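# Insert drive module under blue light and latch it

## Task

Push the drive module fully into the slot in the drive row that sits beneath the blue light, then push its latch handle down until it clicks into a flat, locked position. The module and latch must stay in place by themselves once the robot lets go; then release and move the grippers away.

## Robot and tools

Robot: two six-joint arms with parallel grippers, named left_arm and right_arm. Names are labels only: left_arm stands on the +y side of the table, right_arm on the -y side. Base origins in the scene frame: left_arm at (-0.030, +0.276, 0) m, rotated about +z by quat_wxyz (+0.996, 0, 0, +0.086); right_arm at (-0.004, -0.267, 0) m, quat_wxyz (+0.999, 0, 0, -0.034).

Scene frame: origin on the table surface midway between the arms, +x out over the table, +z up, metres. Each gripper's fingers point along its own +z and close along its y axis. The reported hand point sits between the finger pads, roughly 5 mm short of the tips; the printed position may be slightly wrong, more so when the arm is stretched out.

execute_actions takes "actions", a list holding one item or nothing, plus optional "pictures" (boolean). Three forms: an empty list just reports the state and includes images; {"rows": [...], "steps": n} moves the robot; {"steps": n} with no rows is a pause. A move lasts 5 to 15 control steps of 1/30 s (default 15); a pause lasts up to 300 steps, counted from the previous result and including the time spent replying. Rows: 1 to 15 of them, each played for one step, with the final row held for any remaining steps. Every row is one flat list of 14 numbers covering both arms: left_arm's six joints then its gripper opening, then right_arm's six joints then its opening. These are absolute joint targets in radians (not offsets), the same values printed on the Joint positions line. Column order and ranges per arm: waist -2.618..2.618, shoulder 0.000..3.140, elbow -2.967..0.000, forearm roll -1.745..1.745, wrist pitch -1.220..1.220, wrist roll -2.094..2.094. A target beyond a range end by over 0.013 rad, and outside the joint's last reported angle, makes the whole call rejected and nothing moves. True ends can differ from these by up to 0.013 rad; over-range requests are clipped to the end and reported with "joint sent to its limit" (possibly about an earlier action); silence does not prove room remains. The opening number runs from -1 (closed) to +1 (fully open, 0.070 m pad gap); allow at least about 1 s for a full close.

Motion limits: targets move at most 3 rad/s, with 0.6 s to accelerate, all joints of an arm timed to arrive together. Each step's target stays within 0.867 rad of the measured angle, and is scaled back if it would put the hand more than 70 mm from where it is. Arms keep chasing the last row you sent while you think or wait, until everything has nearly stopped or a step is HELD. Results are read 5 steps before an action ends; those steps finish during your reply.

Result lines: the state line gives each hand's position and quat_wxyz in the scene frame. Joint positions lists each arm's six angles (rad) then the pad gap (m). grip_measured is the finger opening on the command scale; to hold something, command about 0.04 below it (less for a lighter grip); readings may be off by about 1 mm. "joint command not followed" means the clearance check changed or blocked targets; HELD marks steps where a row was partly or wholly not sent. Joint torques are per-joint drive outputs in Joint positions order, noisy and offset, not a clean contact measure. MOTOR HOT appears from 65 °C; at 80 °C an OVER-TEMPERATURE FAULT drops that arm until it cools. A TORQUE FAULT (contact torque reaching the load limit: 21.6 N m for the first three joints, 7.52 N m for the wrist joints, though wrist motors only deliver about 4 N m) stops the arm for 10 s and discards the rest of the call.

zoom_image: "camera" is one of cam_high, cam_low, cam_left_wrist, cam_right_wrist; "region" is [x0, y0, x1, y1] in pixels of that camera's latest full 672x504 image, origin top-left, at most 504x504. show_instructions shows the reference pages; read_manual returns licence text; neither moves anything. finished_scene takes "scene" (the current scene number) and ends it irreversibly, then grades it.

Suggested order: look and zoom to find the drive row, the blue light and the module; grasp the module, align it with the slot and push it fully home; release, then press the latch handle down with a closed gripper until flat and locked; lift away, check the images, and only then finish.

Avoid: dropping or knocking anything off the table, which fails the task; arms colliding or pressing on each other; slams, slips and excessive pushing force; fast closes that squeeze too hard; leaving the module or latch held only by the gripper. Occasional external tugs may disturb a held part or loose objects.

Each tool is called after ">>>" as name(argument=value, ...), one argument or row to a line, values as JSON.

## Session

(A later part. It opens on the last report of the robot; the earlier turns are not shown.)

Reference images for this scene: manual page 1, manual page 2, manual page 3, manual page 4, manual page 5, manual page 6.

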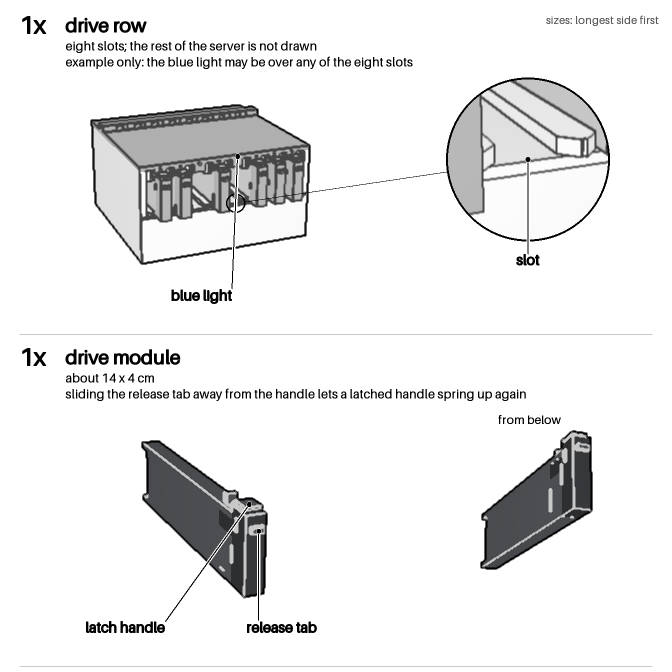

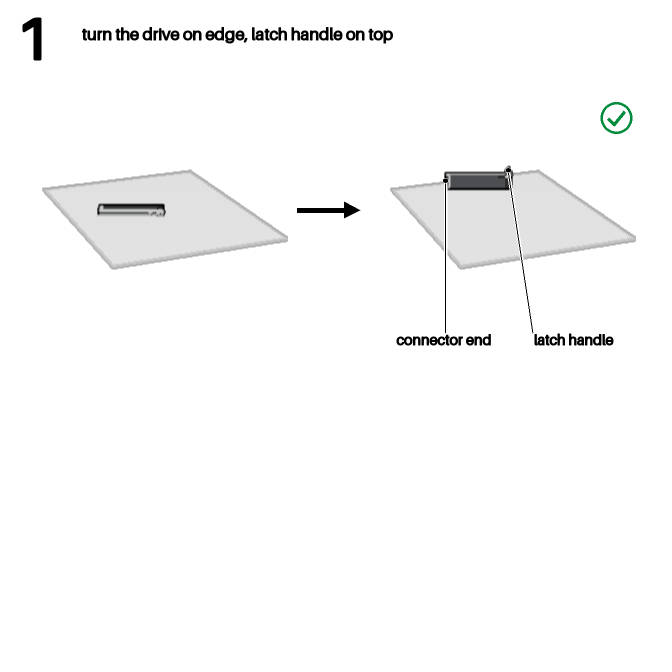

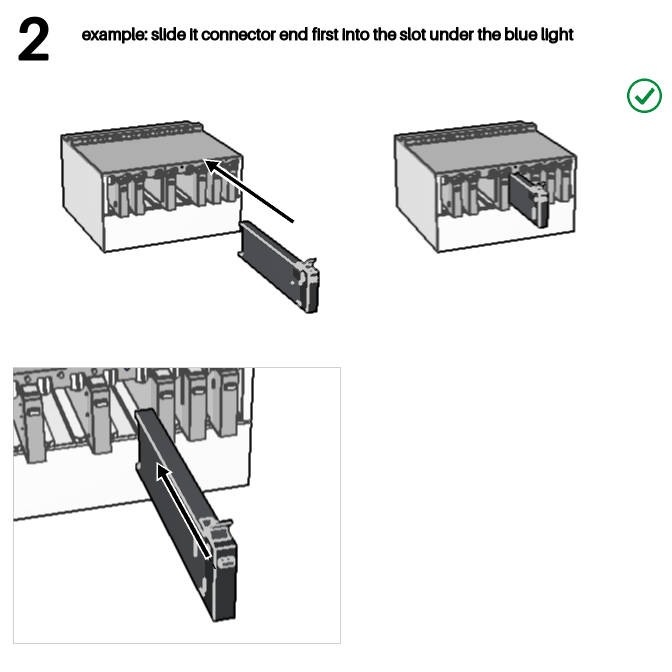

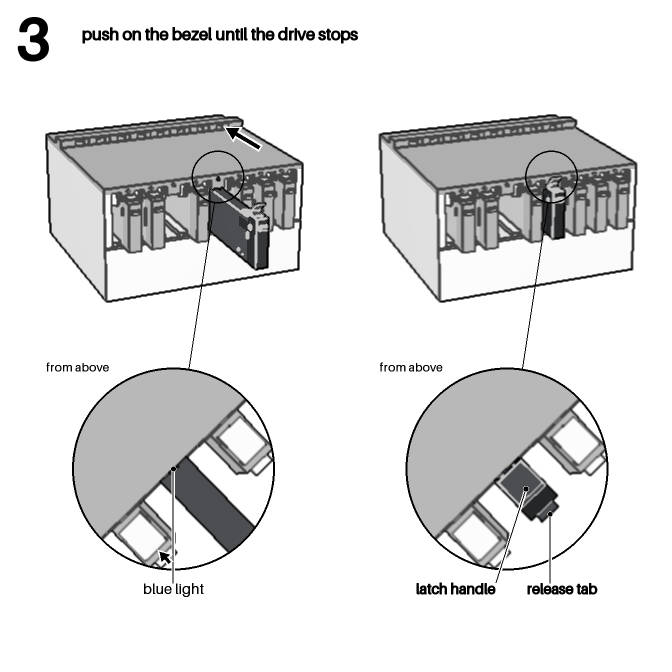

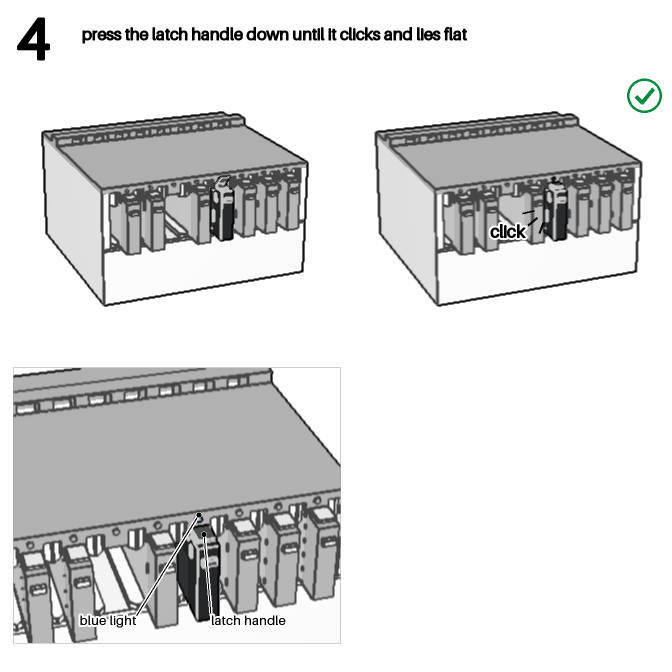

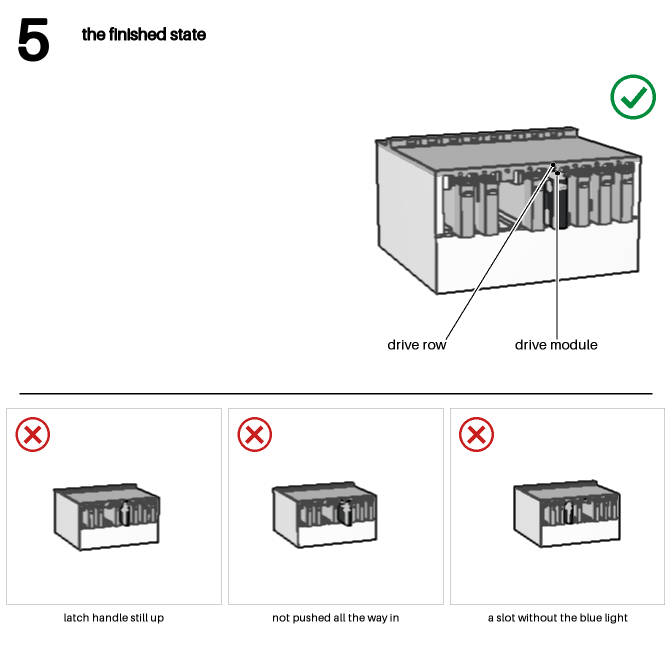

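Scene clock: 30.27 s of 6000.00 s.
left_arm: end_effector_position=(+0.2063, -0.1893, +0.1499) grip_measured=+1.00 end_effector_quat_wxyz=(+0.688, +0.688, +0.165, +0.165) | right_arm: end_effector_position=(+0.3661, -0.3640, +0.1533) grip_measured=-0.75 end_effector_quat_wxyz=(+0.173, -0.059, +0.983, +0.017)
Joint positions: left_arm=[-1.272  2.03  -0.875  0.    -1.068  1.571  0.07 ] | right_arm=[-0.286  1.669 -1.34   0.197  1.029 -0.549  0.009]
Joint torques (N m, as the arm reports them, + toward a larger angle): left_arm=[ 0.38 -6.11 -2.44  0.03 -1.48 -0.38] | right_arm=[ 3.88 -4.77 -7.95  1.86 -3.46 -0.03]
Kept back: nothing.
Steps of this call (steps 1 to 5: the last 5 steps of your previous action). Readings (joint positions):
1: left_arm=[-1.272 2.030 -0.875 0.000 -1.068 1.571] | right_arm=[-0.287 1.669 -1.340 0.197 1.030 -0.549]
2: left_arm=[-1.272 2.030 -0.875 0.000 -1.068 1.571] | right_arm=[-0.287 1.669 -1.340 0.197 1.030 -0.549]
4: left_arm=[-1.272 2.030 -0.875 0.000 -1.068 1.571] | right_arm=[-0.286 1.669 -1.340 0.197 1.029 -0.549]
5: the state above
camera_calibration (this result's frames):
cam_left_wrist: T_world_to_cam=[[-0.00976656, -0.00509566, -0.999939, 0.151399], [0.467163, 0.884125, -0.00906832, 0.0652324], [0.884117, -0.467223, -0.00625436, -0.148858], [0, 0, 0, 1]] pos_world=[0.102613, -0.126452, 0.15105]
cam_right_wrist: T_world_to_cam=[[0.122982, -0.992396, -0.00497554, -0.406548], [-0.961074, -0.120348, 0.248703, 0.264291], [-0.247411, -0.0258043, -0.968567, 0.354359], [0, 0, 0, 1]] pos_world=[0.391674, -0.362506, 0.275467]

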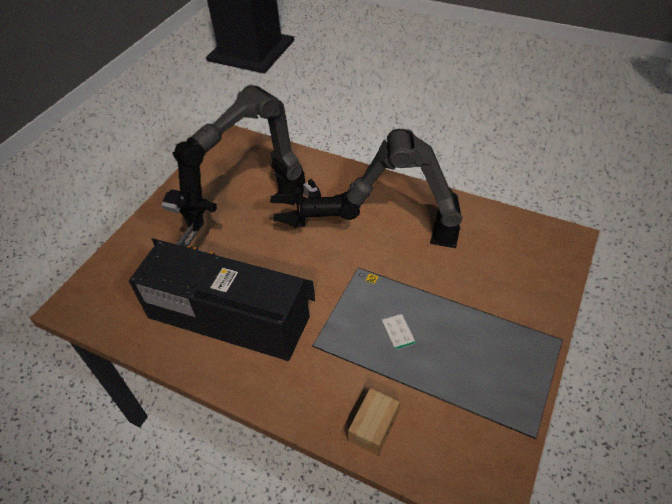

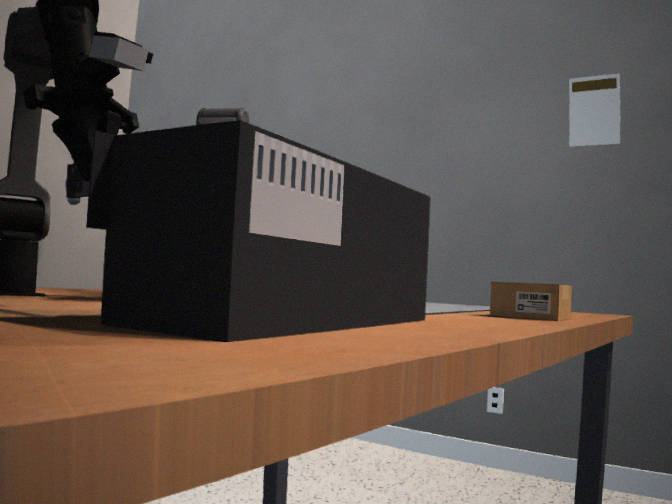

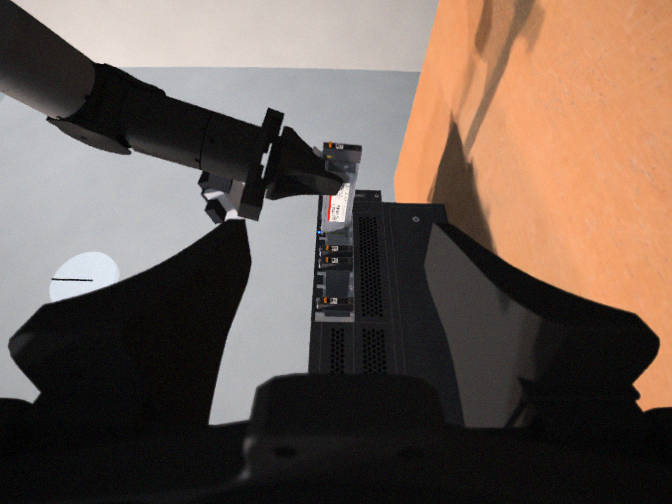

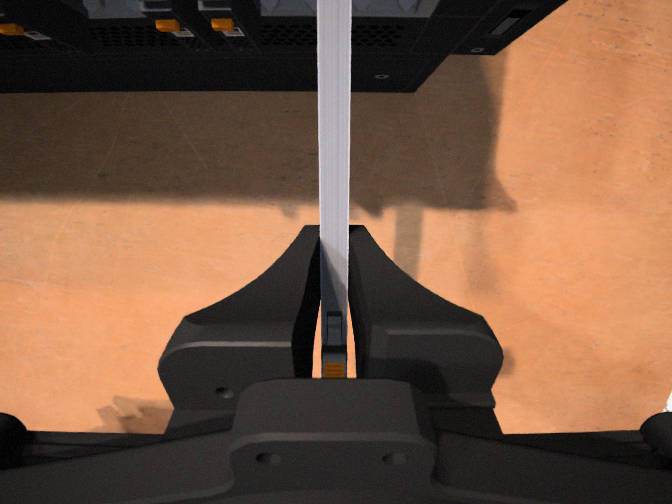

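>>> execute_actions(
  actions=[
    {"rows":[[-1.272,2.03,-0.875,0,-1.068,1.571,1,-0.297,1.6515,-1.3115,0.2059,1.02,-0.5628,-0.82]],"steps":15},
  ],
)

>>> execute_actions(
  actions=[
    {"steps":24},
  ],
  pictures=true,
)

>>> zoom_image(
  camera="cam_left_wrist",
  region=[270,130,400,260],
)

>>> zoom_image(
  camera="cam_right_wrist",
  region=[240,0,440,100],
)

Scene clock: 30.80 s of 6000.00 s.
left_arm: end_effector_position=(+0.2063, -0.1893, +0.1499) grip_measured=+1.00 end_effector_quat_wxyz=(+0.688, +0.688, +0.165, +0.165) | right_arm: end_effector_position=(+0.3650, -0.3642, +0.1541) grip_measured=-0.75 end_effector_quat_wxyz=(+0.183, -0.057, +0.981, +0.018)
Joint positions: left_arm=[-1.272  2.03  -0.875  0.    -1.068  1.571  0.07 ] | right_arm=[-0.294  1.653 -1.317  0.213  1.007 -0.563  0.009]
Joint torques (N m, as the arm reports them, + toward a larger angle): left_arm=[ 0.28 -6.06 -2.53  0.05 -1.53 -0.37] | right_arm=[-0.82 -6.34 -3.17  0.   -0.04 -0.01]
Steps of this call (steps 1 to 6: the robot went on to your last target; steps 7 to 16: the first 10 steps of this action). Readings (joint positions):
7: left_arm=[-1.272 2.030 -0.875 0.000 -1.068 1.571] | right_arm=[-0.286 1.670 -1.341 0.199 1.031 -0.549]
8: left_arm=[-1.272 2.030 -0.875 0.000 -1.068 1.571] | right_arm=[-0.287 1.669 -1.340 0.200 1.031 -0.550]
10: left_arm=[-1.272 2.030 -0.875 0.000 -1.068 1.571] | right_arm=[-0.292 1.659 -1.324 0.210 1.012 -0.559]
14: left_arm=[-1.272 2.030 -0.875 0.000 -1.068 1.571] | right_arm=[-0.294 1.653 -1.317 0.214 1.005 -0.563]
16: the state above

Scene clock: 31.60 s of 6000.00 s.
left_arm: end_effector_position=(+0.2063, -0.1893, +0.1499) grip_measured=+1.00 end_effector_quat_wxyz=(+0.688, +0.688, +0.165, +0.165) | right_arm: end_effector_position=(+0.3604, -0.3645, +0.1518) grip_measured=-0.75 end_effector_quat_wxyz=(+0.174, -0.057, +0.983, +0.019)
Joint positions: left_arm=[-1.272  2.03  -0.875  0.    -1.068  1.571  0.07 ] | right_arm=[-0.297  1.652 -1.312  0.206  1.02  -0.563  0.009]
Joint torques (N m, as the arm reports them, + toward a larger angle): left_arm=[ 0.46 -6.17 -2.47  0.04 -1.52 -0.38] | right_arm=[-0.93 -6.27 -3.25  0.01 -0.08  0.08]
Kept back: nothing.
Steps of this call (steps 1 to 5: the last 5 steps of your previous action; steps 6 to 24: the robot went on to your last target). Readings (joint positions):
1: left_arm=[-1.272 2.030 -0.875 0.000 -1.068 1.571] | right_arm=[-0.295 1.653 -1.317 0.212 1.008 -0.563]
2: left_arm=[-1.272 2.030 -0.875 0.000 -1.068 1.571] | right_arm=[-0.295 1.652 -1.316 0.211 1.011 -0.563]
4: left_arm=[-1.272 2.030 -0.875 0.000 -1.068 1.571] | right_arm=[-0.296 1.652 -1.314 0.209 1.014 -0.563]
8: left_arm=[-1.272 2.030 -0.875 0.000 -1.068 1.571] | right_arm=[-0.297 1.652 -1.313 0.207 1.017 -0.563]
24: the state above
camera_calibration (this result's frames):
cam_left_wrist: T_world_to_cam=[[-0.00976659, -0.005096, -0.999939, 0.151399], [0.467141, 0.884137, -0.00906848, 0.0652284], [0.884129, -0.467201, -0.00625445, -0.148864], [0, 0, 0, 1]] pos_world=[0.102623, -0.126449, 0.15105]
cam_right_wrist: T_world_to_cam=[[0.121106, -0.9926, -0.00887769, -0.405159], [-0.961765, -0.119548, 0.246405, 0.260028], [-0.245643, -0.021303, -0.969126, 0.35257], [0, 0, 0, 1]] pos_world=[0.38576, -0.363564, 0.274016]

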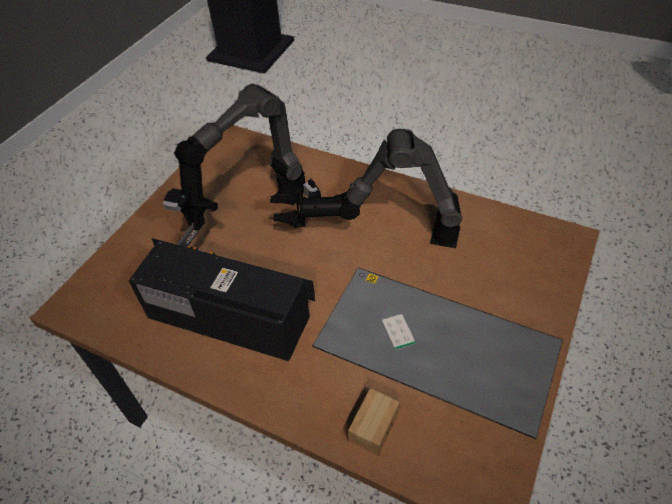

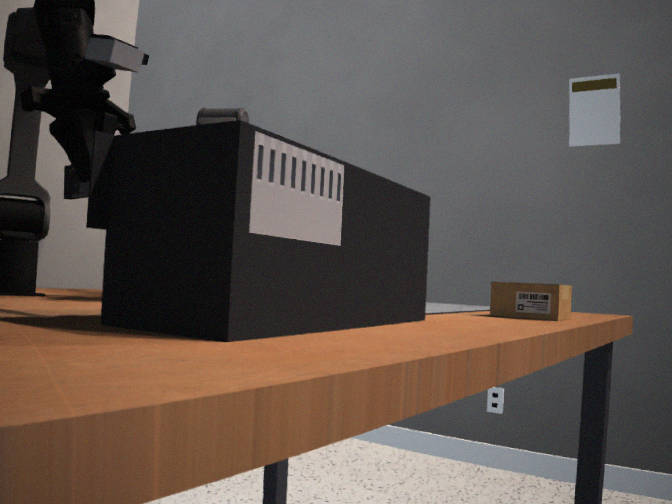

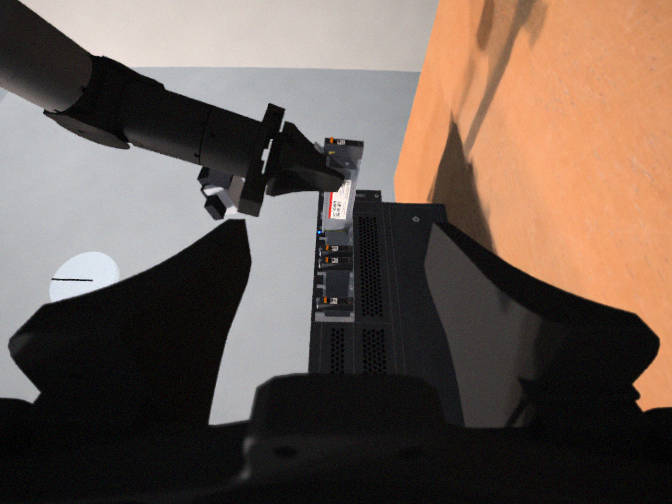

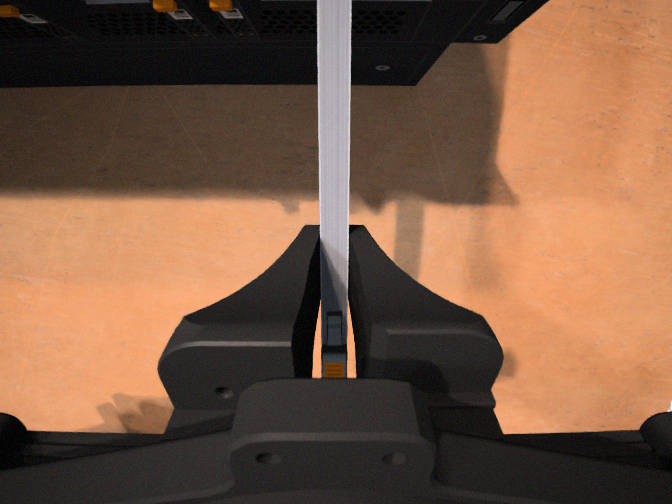

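Region (270, 130, 400, 260) of cam_left_wrist's 672x504 image, scaled by 3.877, with more detail than that image has.

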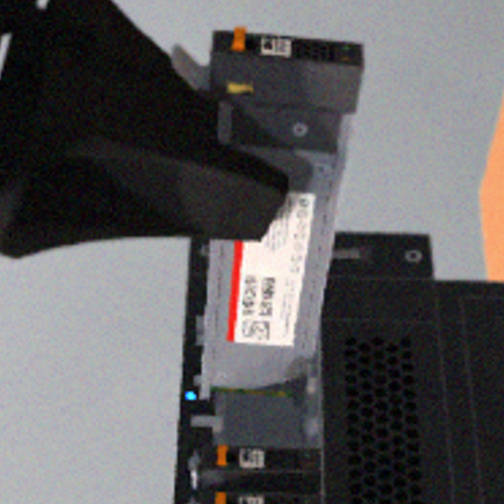

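Region (240, 0, 440, 100) of cam_right_wrist's 672x504 image, scaled by 2.520, with more detail than that image has.

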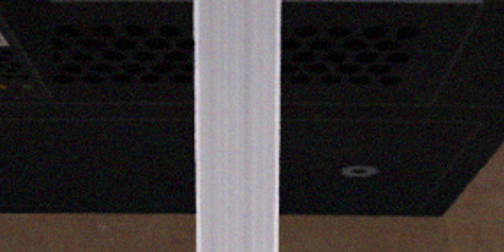

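>>> execute_actions(
  actions=[],
)

>>> zoom_image(
  camera="cam_left_wrist",
  region=[270,130,400,260],
)

Scene clock: 32.07 s of 6000.00 s.
left_arm: end_effector_position=(+0.2063, -0.1893, +0.1499) grip_measured=+1.00 end_effector_quat_wxyz=(+0.688, +0.688, +0.165, +0.165) | right_arm: end_effector_position=(+0.3604, -0.3645, +0.1518) grip_measured=-0.75 end_effector_quat_wxyz=(+0.174, -0.057, +0.983, +0.019)
Joint positions: left_arm=[-1.272  2.03  -0.875  0.    -1.068  1.571  0.07 ] | right_arm=[-0.297  1.652 -1.312  0.206  1.02  -0.563  0.009]
Joint torques (N m, as the arm reports them, + toward a larger angle): left_arm=[ 0.3  -6.19 -2.59  0.06 -1.53 -0.36] | right_arm=[-0.86 -6.3  -3.09  0.03 -0.08  0.08]
Kept back: nothing.
Steps of this call (steps 1 to 14: the robot went on to your last target). Readings (joint positions):
1: left_arm=[-1.272 2.030 -0.875 0.000 -1.068 1.571] | right_arm=[-0.297 1.652 -1.312 0.206 1.020 -0.563]
2: left_arm=[-1.272 2.030 -0.875 0.000 -1.068 1.571] | right_arm=[-0.297 1.652 -1.312 0.206 1.020 -0.563]
4: left_arm=[-1.272 2.030 -0.875 0.000 -1.068 1.571] | right_arm=[-0.297 1.652 -1.312 0.206 1.020 -0.563]
8: left_arm=[-1.272 2.030 -0.875 0.000 -1.068 1.571] | right_arm=[-0.297 1.652 -1.312 0.206 1.020 -0.563]
14: the state above
All arms were judged still, so your last target was given up. Only a new action makes them travel on or press farther. Fingers that are still opening or closing keep moving.
camera_calibration (this result's frames):
cam_left_wrist: T_world_to_cam=[[-0.00976636, -0.00509618, -0.999939, 0.151399], [0.467133, 0.884141, -0.00906848, 0.0652272], [0.884133, -0.467193, -0.00625424, -0.148866], [0, 0, 0, 1]] pos_world=[0.102626, -0.126448, 0.15105]
cam_right_wrist: T_world_to_cam=[[0.121109, -0.992599, -0.00891476, -0.405146], [-0.961736, -0.119558, 0.246516, 0.259975], [-0.245757, -0.0212817, -0.969098, 0.352594], [0, 0, 0, 1]] pos_world=[0.385747, -0.363562, 0.273998]

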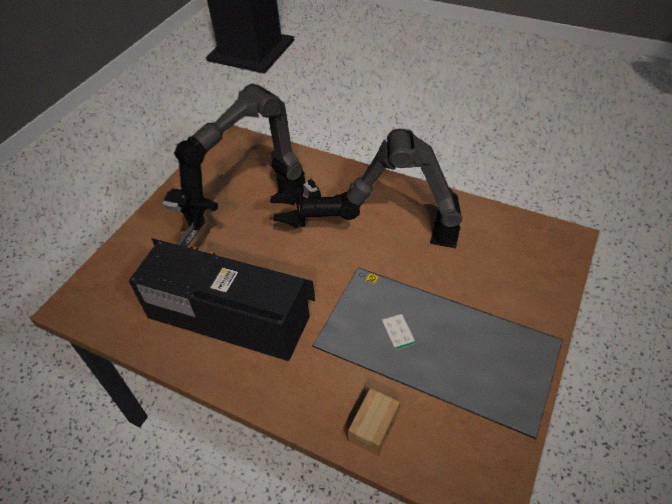

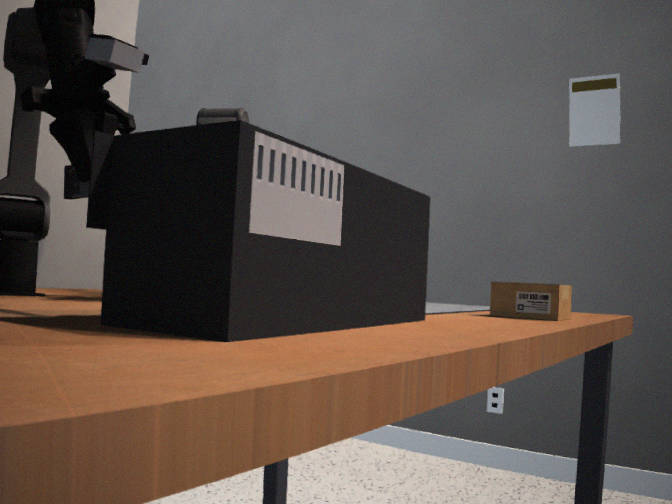

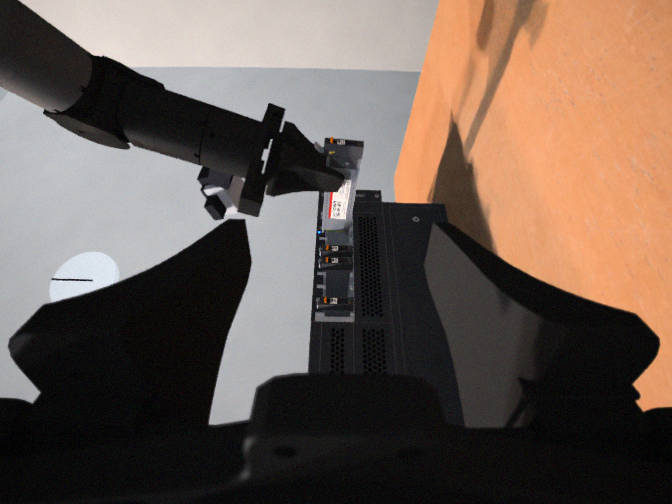

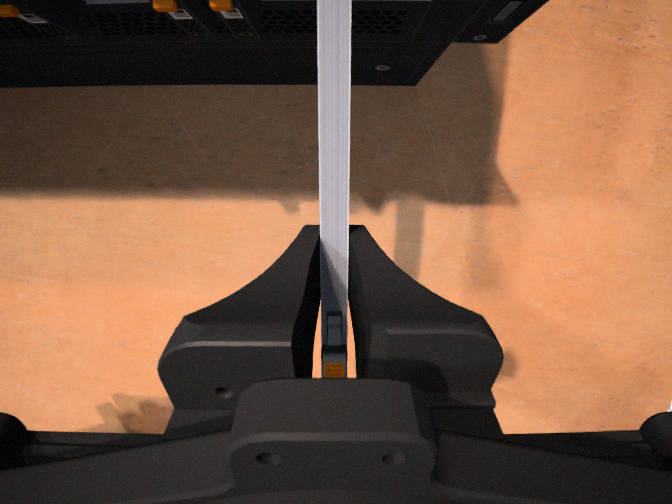

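Region (270, 130, 400, 260) of cam_left_wrist's 672x504 image, scaled by 3.877, with more detail than that image has.

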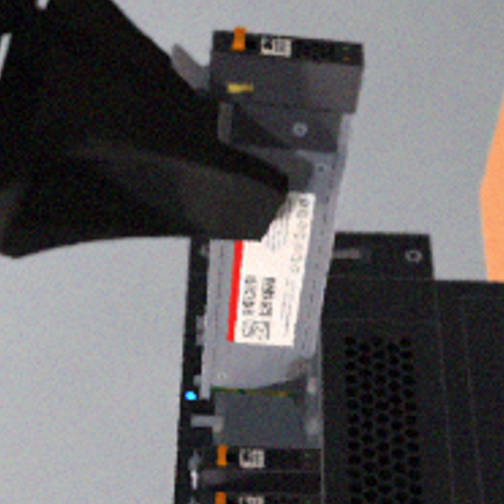

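>>> show_instructions(
)

>>> execute_actions(
  actions=[
    {"rows":[[-1.272,2.03,-0.875,0,-1.068,1.571,1,-0.297,1.650,-1.322,0.198,1.067,-0.5628,-0.82]],"steps":15},
  ],
)

>>> execute_actions(
  actions=[
    {"steps":15},
  ],
  pictures=true,
)

>>> zoom_image(
  camera="cam_left_wrist",
  region=[270,130,400,260],
)

>>> zoom_image(
  camera="cam_right_wrist",
  region=[240,0,440,100],
)

Reference images for this scene: manual page 1, manual page 2, manual page 3, manual page 4, manual page 5, manual page 6.

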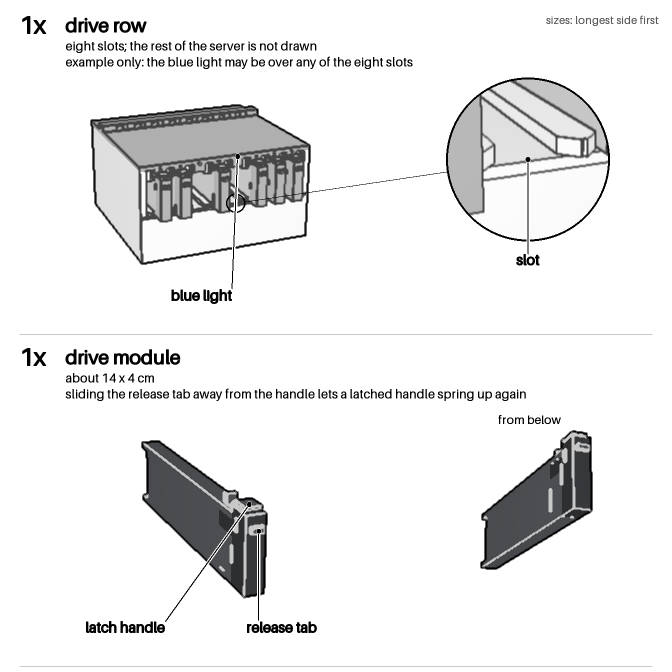

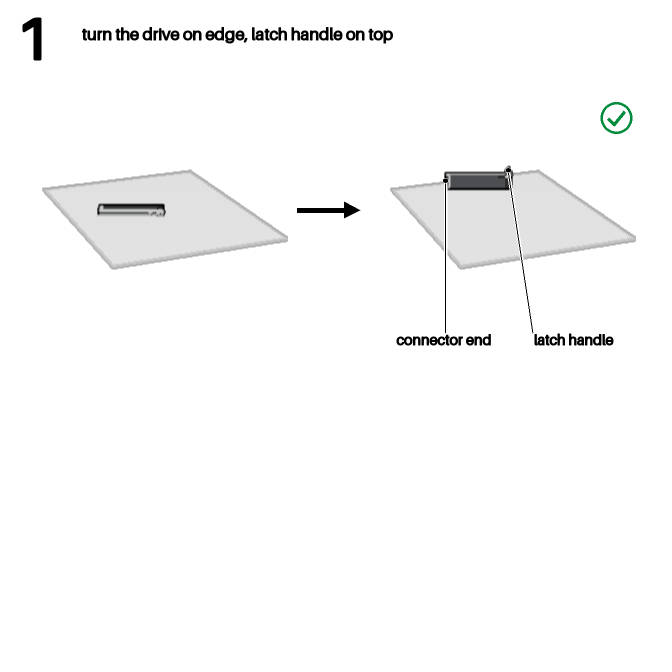

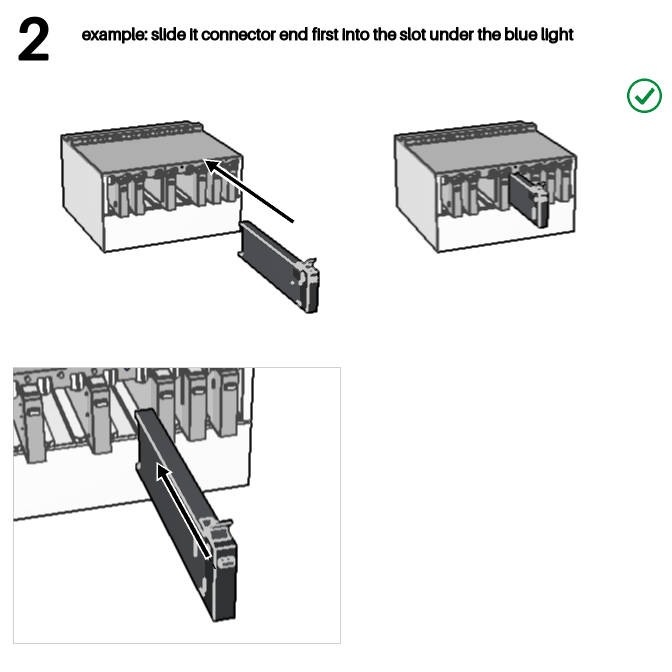

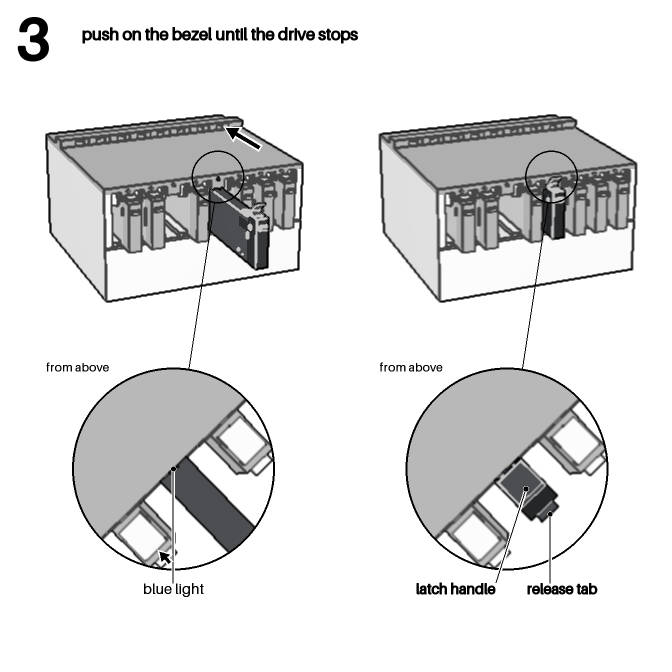

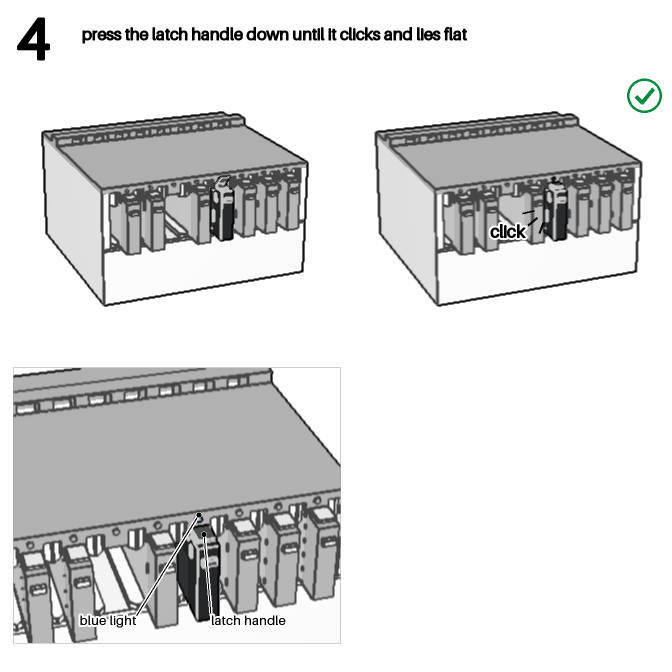

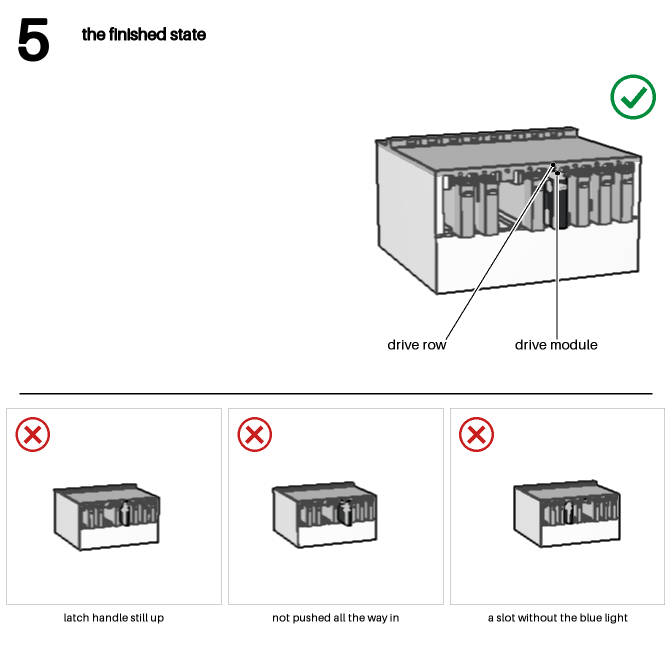

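Scene clock: 32.67 s of 6000.00 s.
left_arm: end_effector_position=(+0.2063, -0.1893, +0.1499) grip_measured=+1.00 end_effector_quat_wxyz=(+0.688, +0.688, +0.165, +0.165) | right_arm: end_effector_position=(+0.3526, -0.3621, +0.1522) grip_measured=-0.75 end_effector_quat_wxyz=(+0.157, -0.062, +0.985, +0.024)
Joint positions: left_arm=[-1.272  2.03  -0.875  0.    -1.068  1.571  0.07 ] | right_arm=[-0.297  1.65  -1.321  0.198  1.068 -0.563  0.009]
Joint torques (N m, as the arm reports them, + toward a larger angle): left_arm=[ 0.39 -6.17 -2.54  0.04 -1.53 -0.38] | right_arm=[-0.88 -6.12 -4.87  0.13 -0.31  0.06]
Steps of this call (steps 1 to 8: nothing new was sent; steps 9 to 18: the first 10 steps of this action). Readings (joint positions):
9: left_arm=[-1.272 2.030 -0.875 0.000 -1.068 1.571] | right_arm=[-0.297 1.651 -1.312 0.206 1.020 -0.563]
10: left_arm=[-1.272 2.030 -0.875 0.000 -1.068 1.571] | right_arm=[-0.297 1.651 -1.312 0.205 1.023 -0.563]
12: left_arm=[-1.272 2.030 -0.875 0.000 -1.068 1.571] | right_arm=[-0.297 1.651 -1.315 0.201 1.047 -0.563]
16: left_arm=[-1.272 2.030 -0.875 0.000 -1.068 1.571] | right_arm=[-0.297 1.650 -1.320 0.198 1.070 -0.563]
18: the state above

Scene clock: 33.17 s of 6000.00 s.
left_arm: end_effector_position=(+0.2063, -0.1893, +0.1499) grip_measured=+1.00 end_effector_quat_wxyz=(+0.688, +0.688, +0.165, +0.165) | right_arm: end_effector_position=(+0.3531, -0.3623, +0.1526) grip_measured=-0.75 end_effector_quat_wxyz=(+0.158, -0.062, +0.985, +0.024)
Joint positions: left_arm=[-1.272  2.03  -0.875  0.    -1.068  1.571  0.07 ] | right_arm=[-0.297  1.65  -1.322  0.198  1.067 -0.563  0.009]
Joint torques (N m, as the arm reports them, + toward a larger angle): left_arm=[ 0.35 -6.13 -2.46  0.04 -1.52 -0.37] | right_arm=[-0.88 -5.69 -4.67  0.3  -0.32  0.05]
Kept back: nothing.
Steps of this call (steps 1 to 5: the last 5 steps of your previous action; steps 6 to 15: the robot went on to your last target). Readings (joint positions):
1: left_arm=[-1.272 2.030 -0.875 0.000 -1.068 1.571] | right_arm=[-0.297 1.650 -1.321 0.198 1.068 -0.563]
2: left_arm=[-1.272 2.030 -0.875 0.000 -1.068 1.571] | right_arm=[-0.297 1.650 -1.321 0.198 1.068 -0.563]
4: left_arm=[-1.272 2.030 -0.875 0.000 -1.068 1.571] | right_arm=[-0.297 1.650 -1.321 0.198 1.068 -0.563]
8: left_arm=[-1.272 2.030 -0.875 0.000 -1.068 1.571] | right_arm=[-0.297 1.650 -1.322 0.198 1.067 -0.563]
15: the state above
All arms were judged still, so your last target was given up. Only a new action makes them travel on or press farther. Fingers that are still opening or closing keep moving.
camera_calibration (this result's frames):
cam_left_wrist: T_world_to_cam=[[-0.00976642, -0.00509621, -0.999939, 0.151399], [0.467132, 0.884141, -0.00906852, 0.0652269], [0.884134, -0.467192, -0.0062543, -0.148866], [0, 0, 0, 1]] pos_world=[0.102627, -0.126447, 0.15105]
cam_right_wrist: T_world_to_cam=[[0.131696, -0.991094, -0.0197269, -0.40363], [-0.951513, -0.131967, 0.277863, 0.240192], [-0.277992, -0.0178231, -0.960418, 0.363001], [0, 0, 0, 1]] pos_world=[0.382613, -0.361868, 0.27393]

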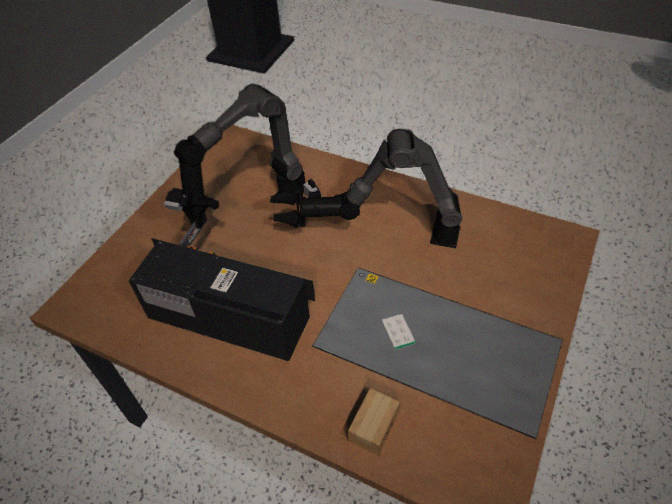

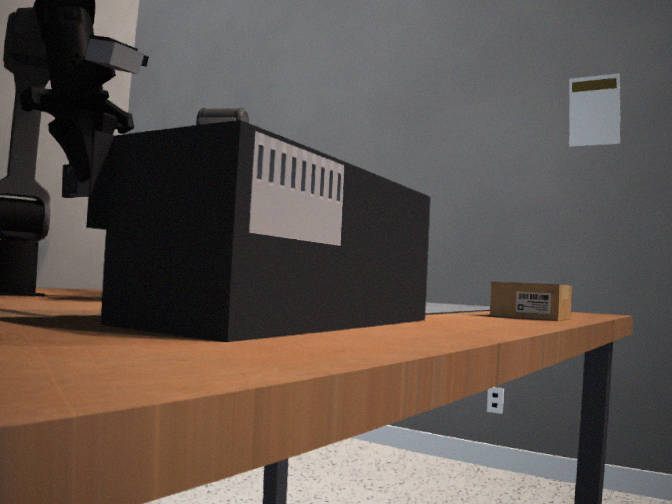

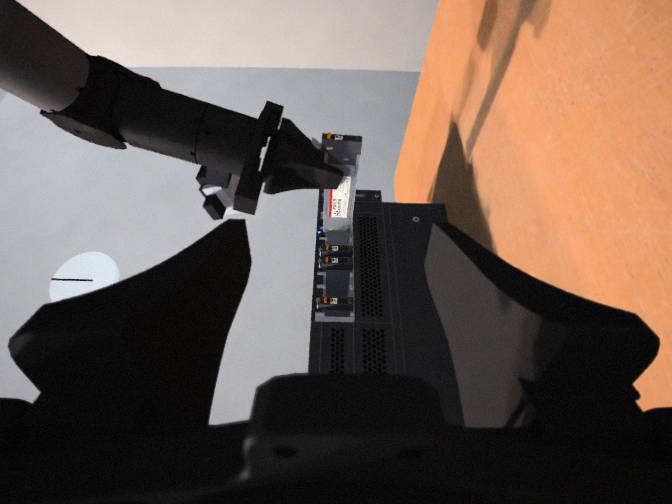

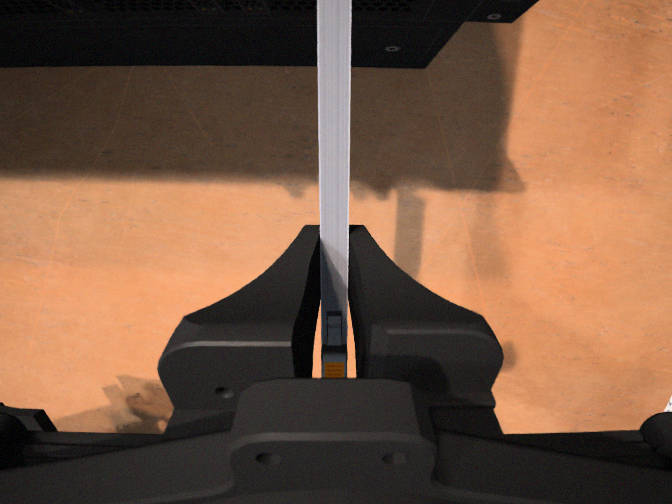

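Region (270, 130, 400, 260) of cam_left_wrist's 672x504 image, scaled by 3.877, with more detail than that image has.

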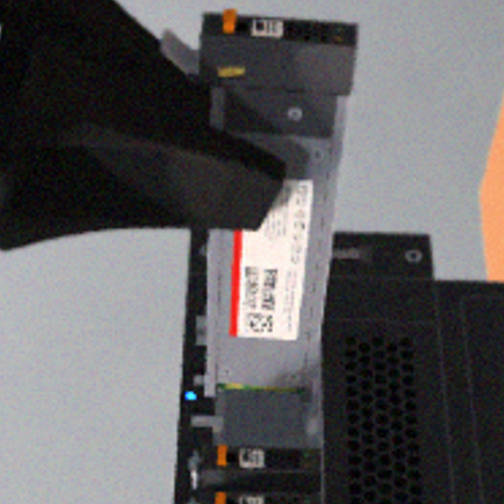

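Region (240, 0, 440, 100) of cam_right_wrist's 672x504 image, scaled by 2.520, with more detail than that image has.

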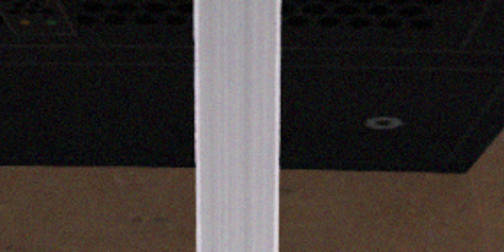

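>>> execute_actions(
  actions=[
    {"rows":[[-1.272,2.03,-0.875,0,-1.068,1.571,1,-0.297,1.6495,-1.3255,0.172,1.087,-0.537,-0.82]],"steps":15},
  ],
)

>>> execute_actions(
  actions=[
    {"steps":15},
  ],
  pictures=true,
)

>>> zoom_image(
  camera="cam_left_wrist",
  region=[270,130,400,260],
)

Scene clock: 33.90 s of 6000.00 s.
left_arm: end_effector_position=(+0.2063, -0.1893, +0.1499) grip_measured=+1.00 end_effector_quat_wxyz=(+0.688, +0.688, +0.165, +0.165) | right_arm: end_effector_position=(+0.3480, -0.3654, +0.1517) grip_measured=-0.75 end_effector_quat_wxyz=(+0.145, -0.055, +0.988, +0.019)
Joint positions: left_arm=[-1.272  2.03  -0.875  0.    -1.068  1.571  0.07 ] | right_arm=[-0.297  1.65  -1.326  0.171  1.088 -0.536  0.009]
Joint torques (N m, as the arm reports them, + toward a larger angle): left_arm=[ 0.32 -6.41 -2.54  0.01 -1.5  -0.37] | right_arm=[-0.54 -5.64 -4.67  0.37 -0.32 -0.17]
Steps of this call (steps 1 to 12: nothing new was sent; steps 13 to 22: the first 10 steps of this action). Readings (joint positions):
13: left_arm=[-1.272 2.030 -0.875 0.000 -1.068 1.571] | right_arm=[-0.297 1.650 -1.322 0.198 1.067 -0.563]
14: left_arm=[-1.272 2.030 -0.875 0.000 -1.068 1.571] | right_arm=[-0.297 1.650 -1.322 0.196 1.068 -0.560]
16: left_arm=[-1.272 2.030 -0.875 0.000 -1.068 1.571] | right_arm=[-0.297 1.650 -1.325 0.177 1.083 -0.540]
20: left_arm=[-1.272 2.030 -0.875 0.000 -1.068 1.571] | right_arm=[-0.297 1.650 -1.326 0.171 1.088 -0.536]
22: the state above

Scene clock: 34.40 s of 6000.00 s.
left_arm: end_effector_position=(+0.2063, -0.1893, +0.1499) grip_measured=+1.00 end_effector_quat_wxyz=(+0.688, +0.688, +0.165, +0.165) | right_arm: end_effector_position=(+0.3482, -0.3653, +0.1518) grip_measured=-0.75 end_effector_quat_wxyz=(+0.145, -0.055, +0.988, +0.019)
Joint positions: left_arm=[-1.272  2.03  -0.875  0.    -1.068  1.571  0.07 ] | right_arm=[-0.297  1.65  -1.326  0.172  1.087 -0.537  0.009]
Joint torques (N m, as the arm reports them, + toward a larger angle): left_arm=[ 0.38 -6.07 -2.51  0.04 -1.53 -0.38] | right_arm=[-0.07 -5.69 -4.34  0.37 -0.32 -0.19]
Kept back: nothing.
Steps of this call (steps 1 to 5: the last 5 steps of your previous action; steps 6 to 15: the robot went on to your last target). Readings (joint positions):
1: left_arm=[-1.272 2.030 -0.875 0.000 -1.068 1.571] | right_arm=[-0.297 1.650 -1.326 0.171 1.088 -0.536]
2: left_arm=[-1.272 2.030 -0.875 0.000 -1.068 1.571] | right_arm=[-0.297 1.650 -1.326 0.171 1.087 -0.536]
4: left_arm=[-1.272 2.030 -0.875 0.000 -1.068 1.571] | right_arm=[-0.297 1.650 -1.326 0.172 1.087 -0.537]
8: left_arm=[-1.272 2.030 -0.875 0.000 -1.068 1.571] | right_arm=[-0.297 1.650 -1.326 0.172 1.087 -0.537]
15: the state above
All arms were judged still, so your last target was given up. Only a new action makes them travel on or press farther. Fingers that are still opening or closing keep moving.
camera_calibration (this result's frames):
cam_left_wrist: T_world_to_cam=[[-0.00976633, -0.00509617, -0.999939, 0.151399], [0.467132, 0.884141, -0.00906845, 0.0652269], [0.884134, -0.467192, -0.00625423, -0.148866], [0, 0, 0, 1]] pos_world=[0.102627, -0.126447, 0.15105]
cam_right_wrist: T_world_to_cam=[[0.11623, -0.993126, -0.0138338, -0.402226], [-0.946144, -0.114948, 0.302654, 0.235894], [-0.302164, -0.0220889, -0.953, 0.366503], [0, 0, 0, 1]] pos_world=[0.380684, -0.36425, 0.272319]

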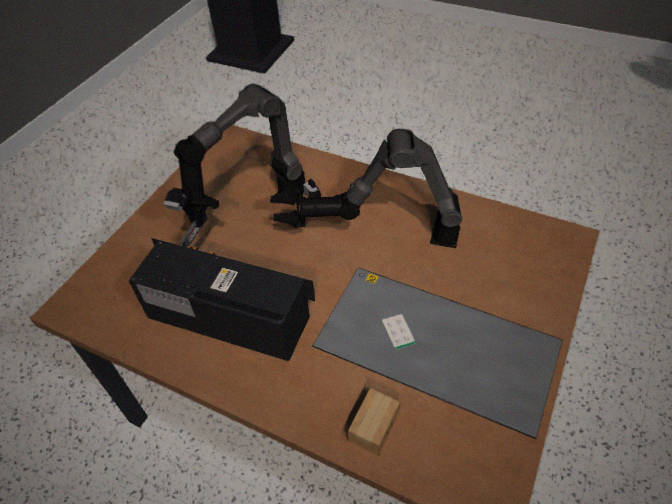

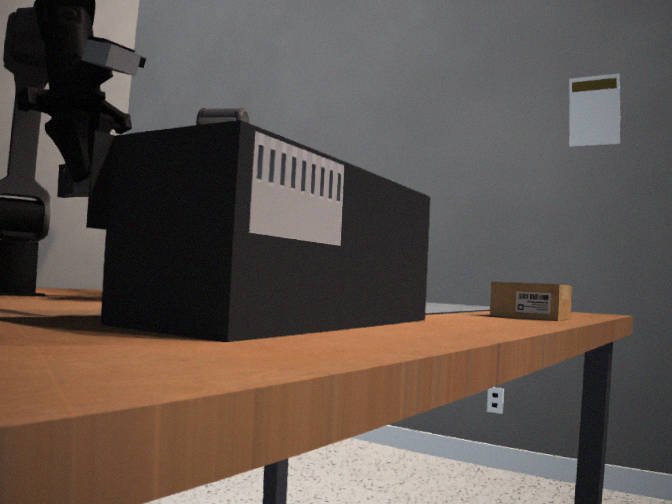

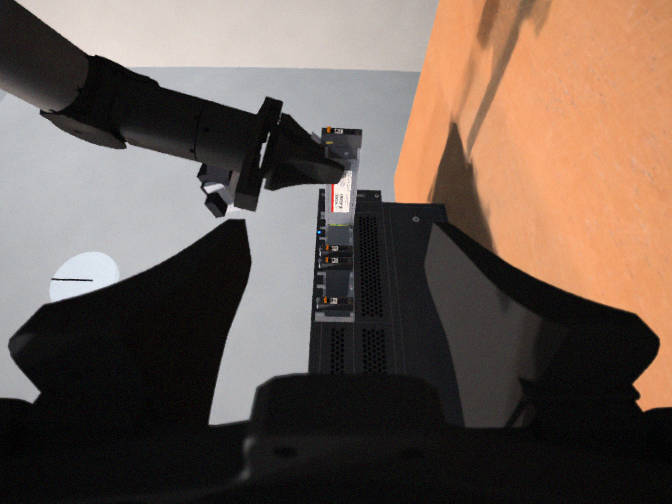

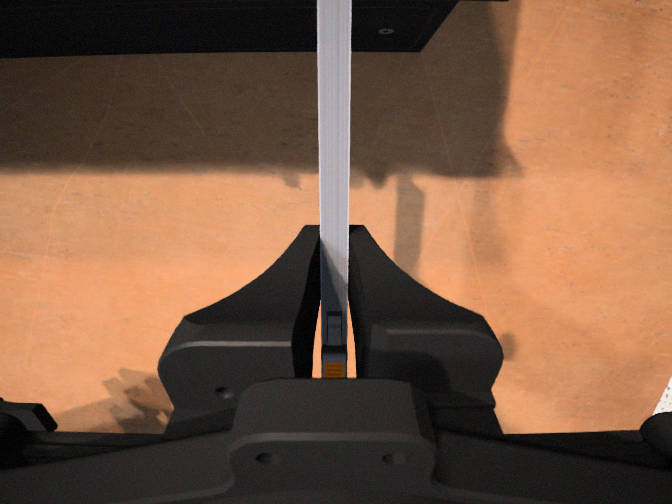

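Region (270, 130, 400, 260) of cam_left_wrist's 672x504 image, scaled by 3.877, with more detail than that image has.

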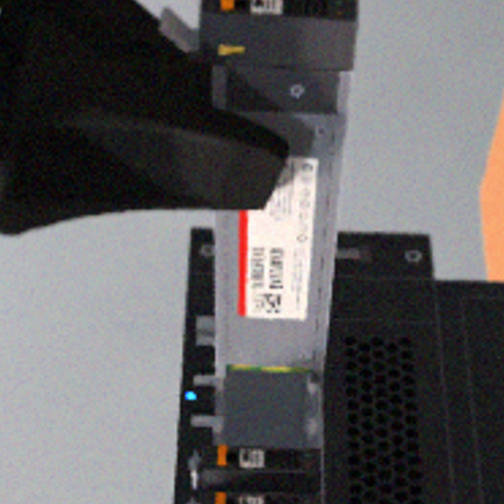

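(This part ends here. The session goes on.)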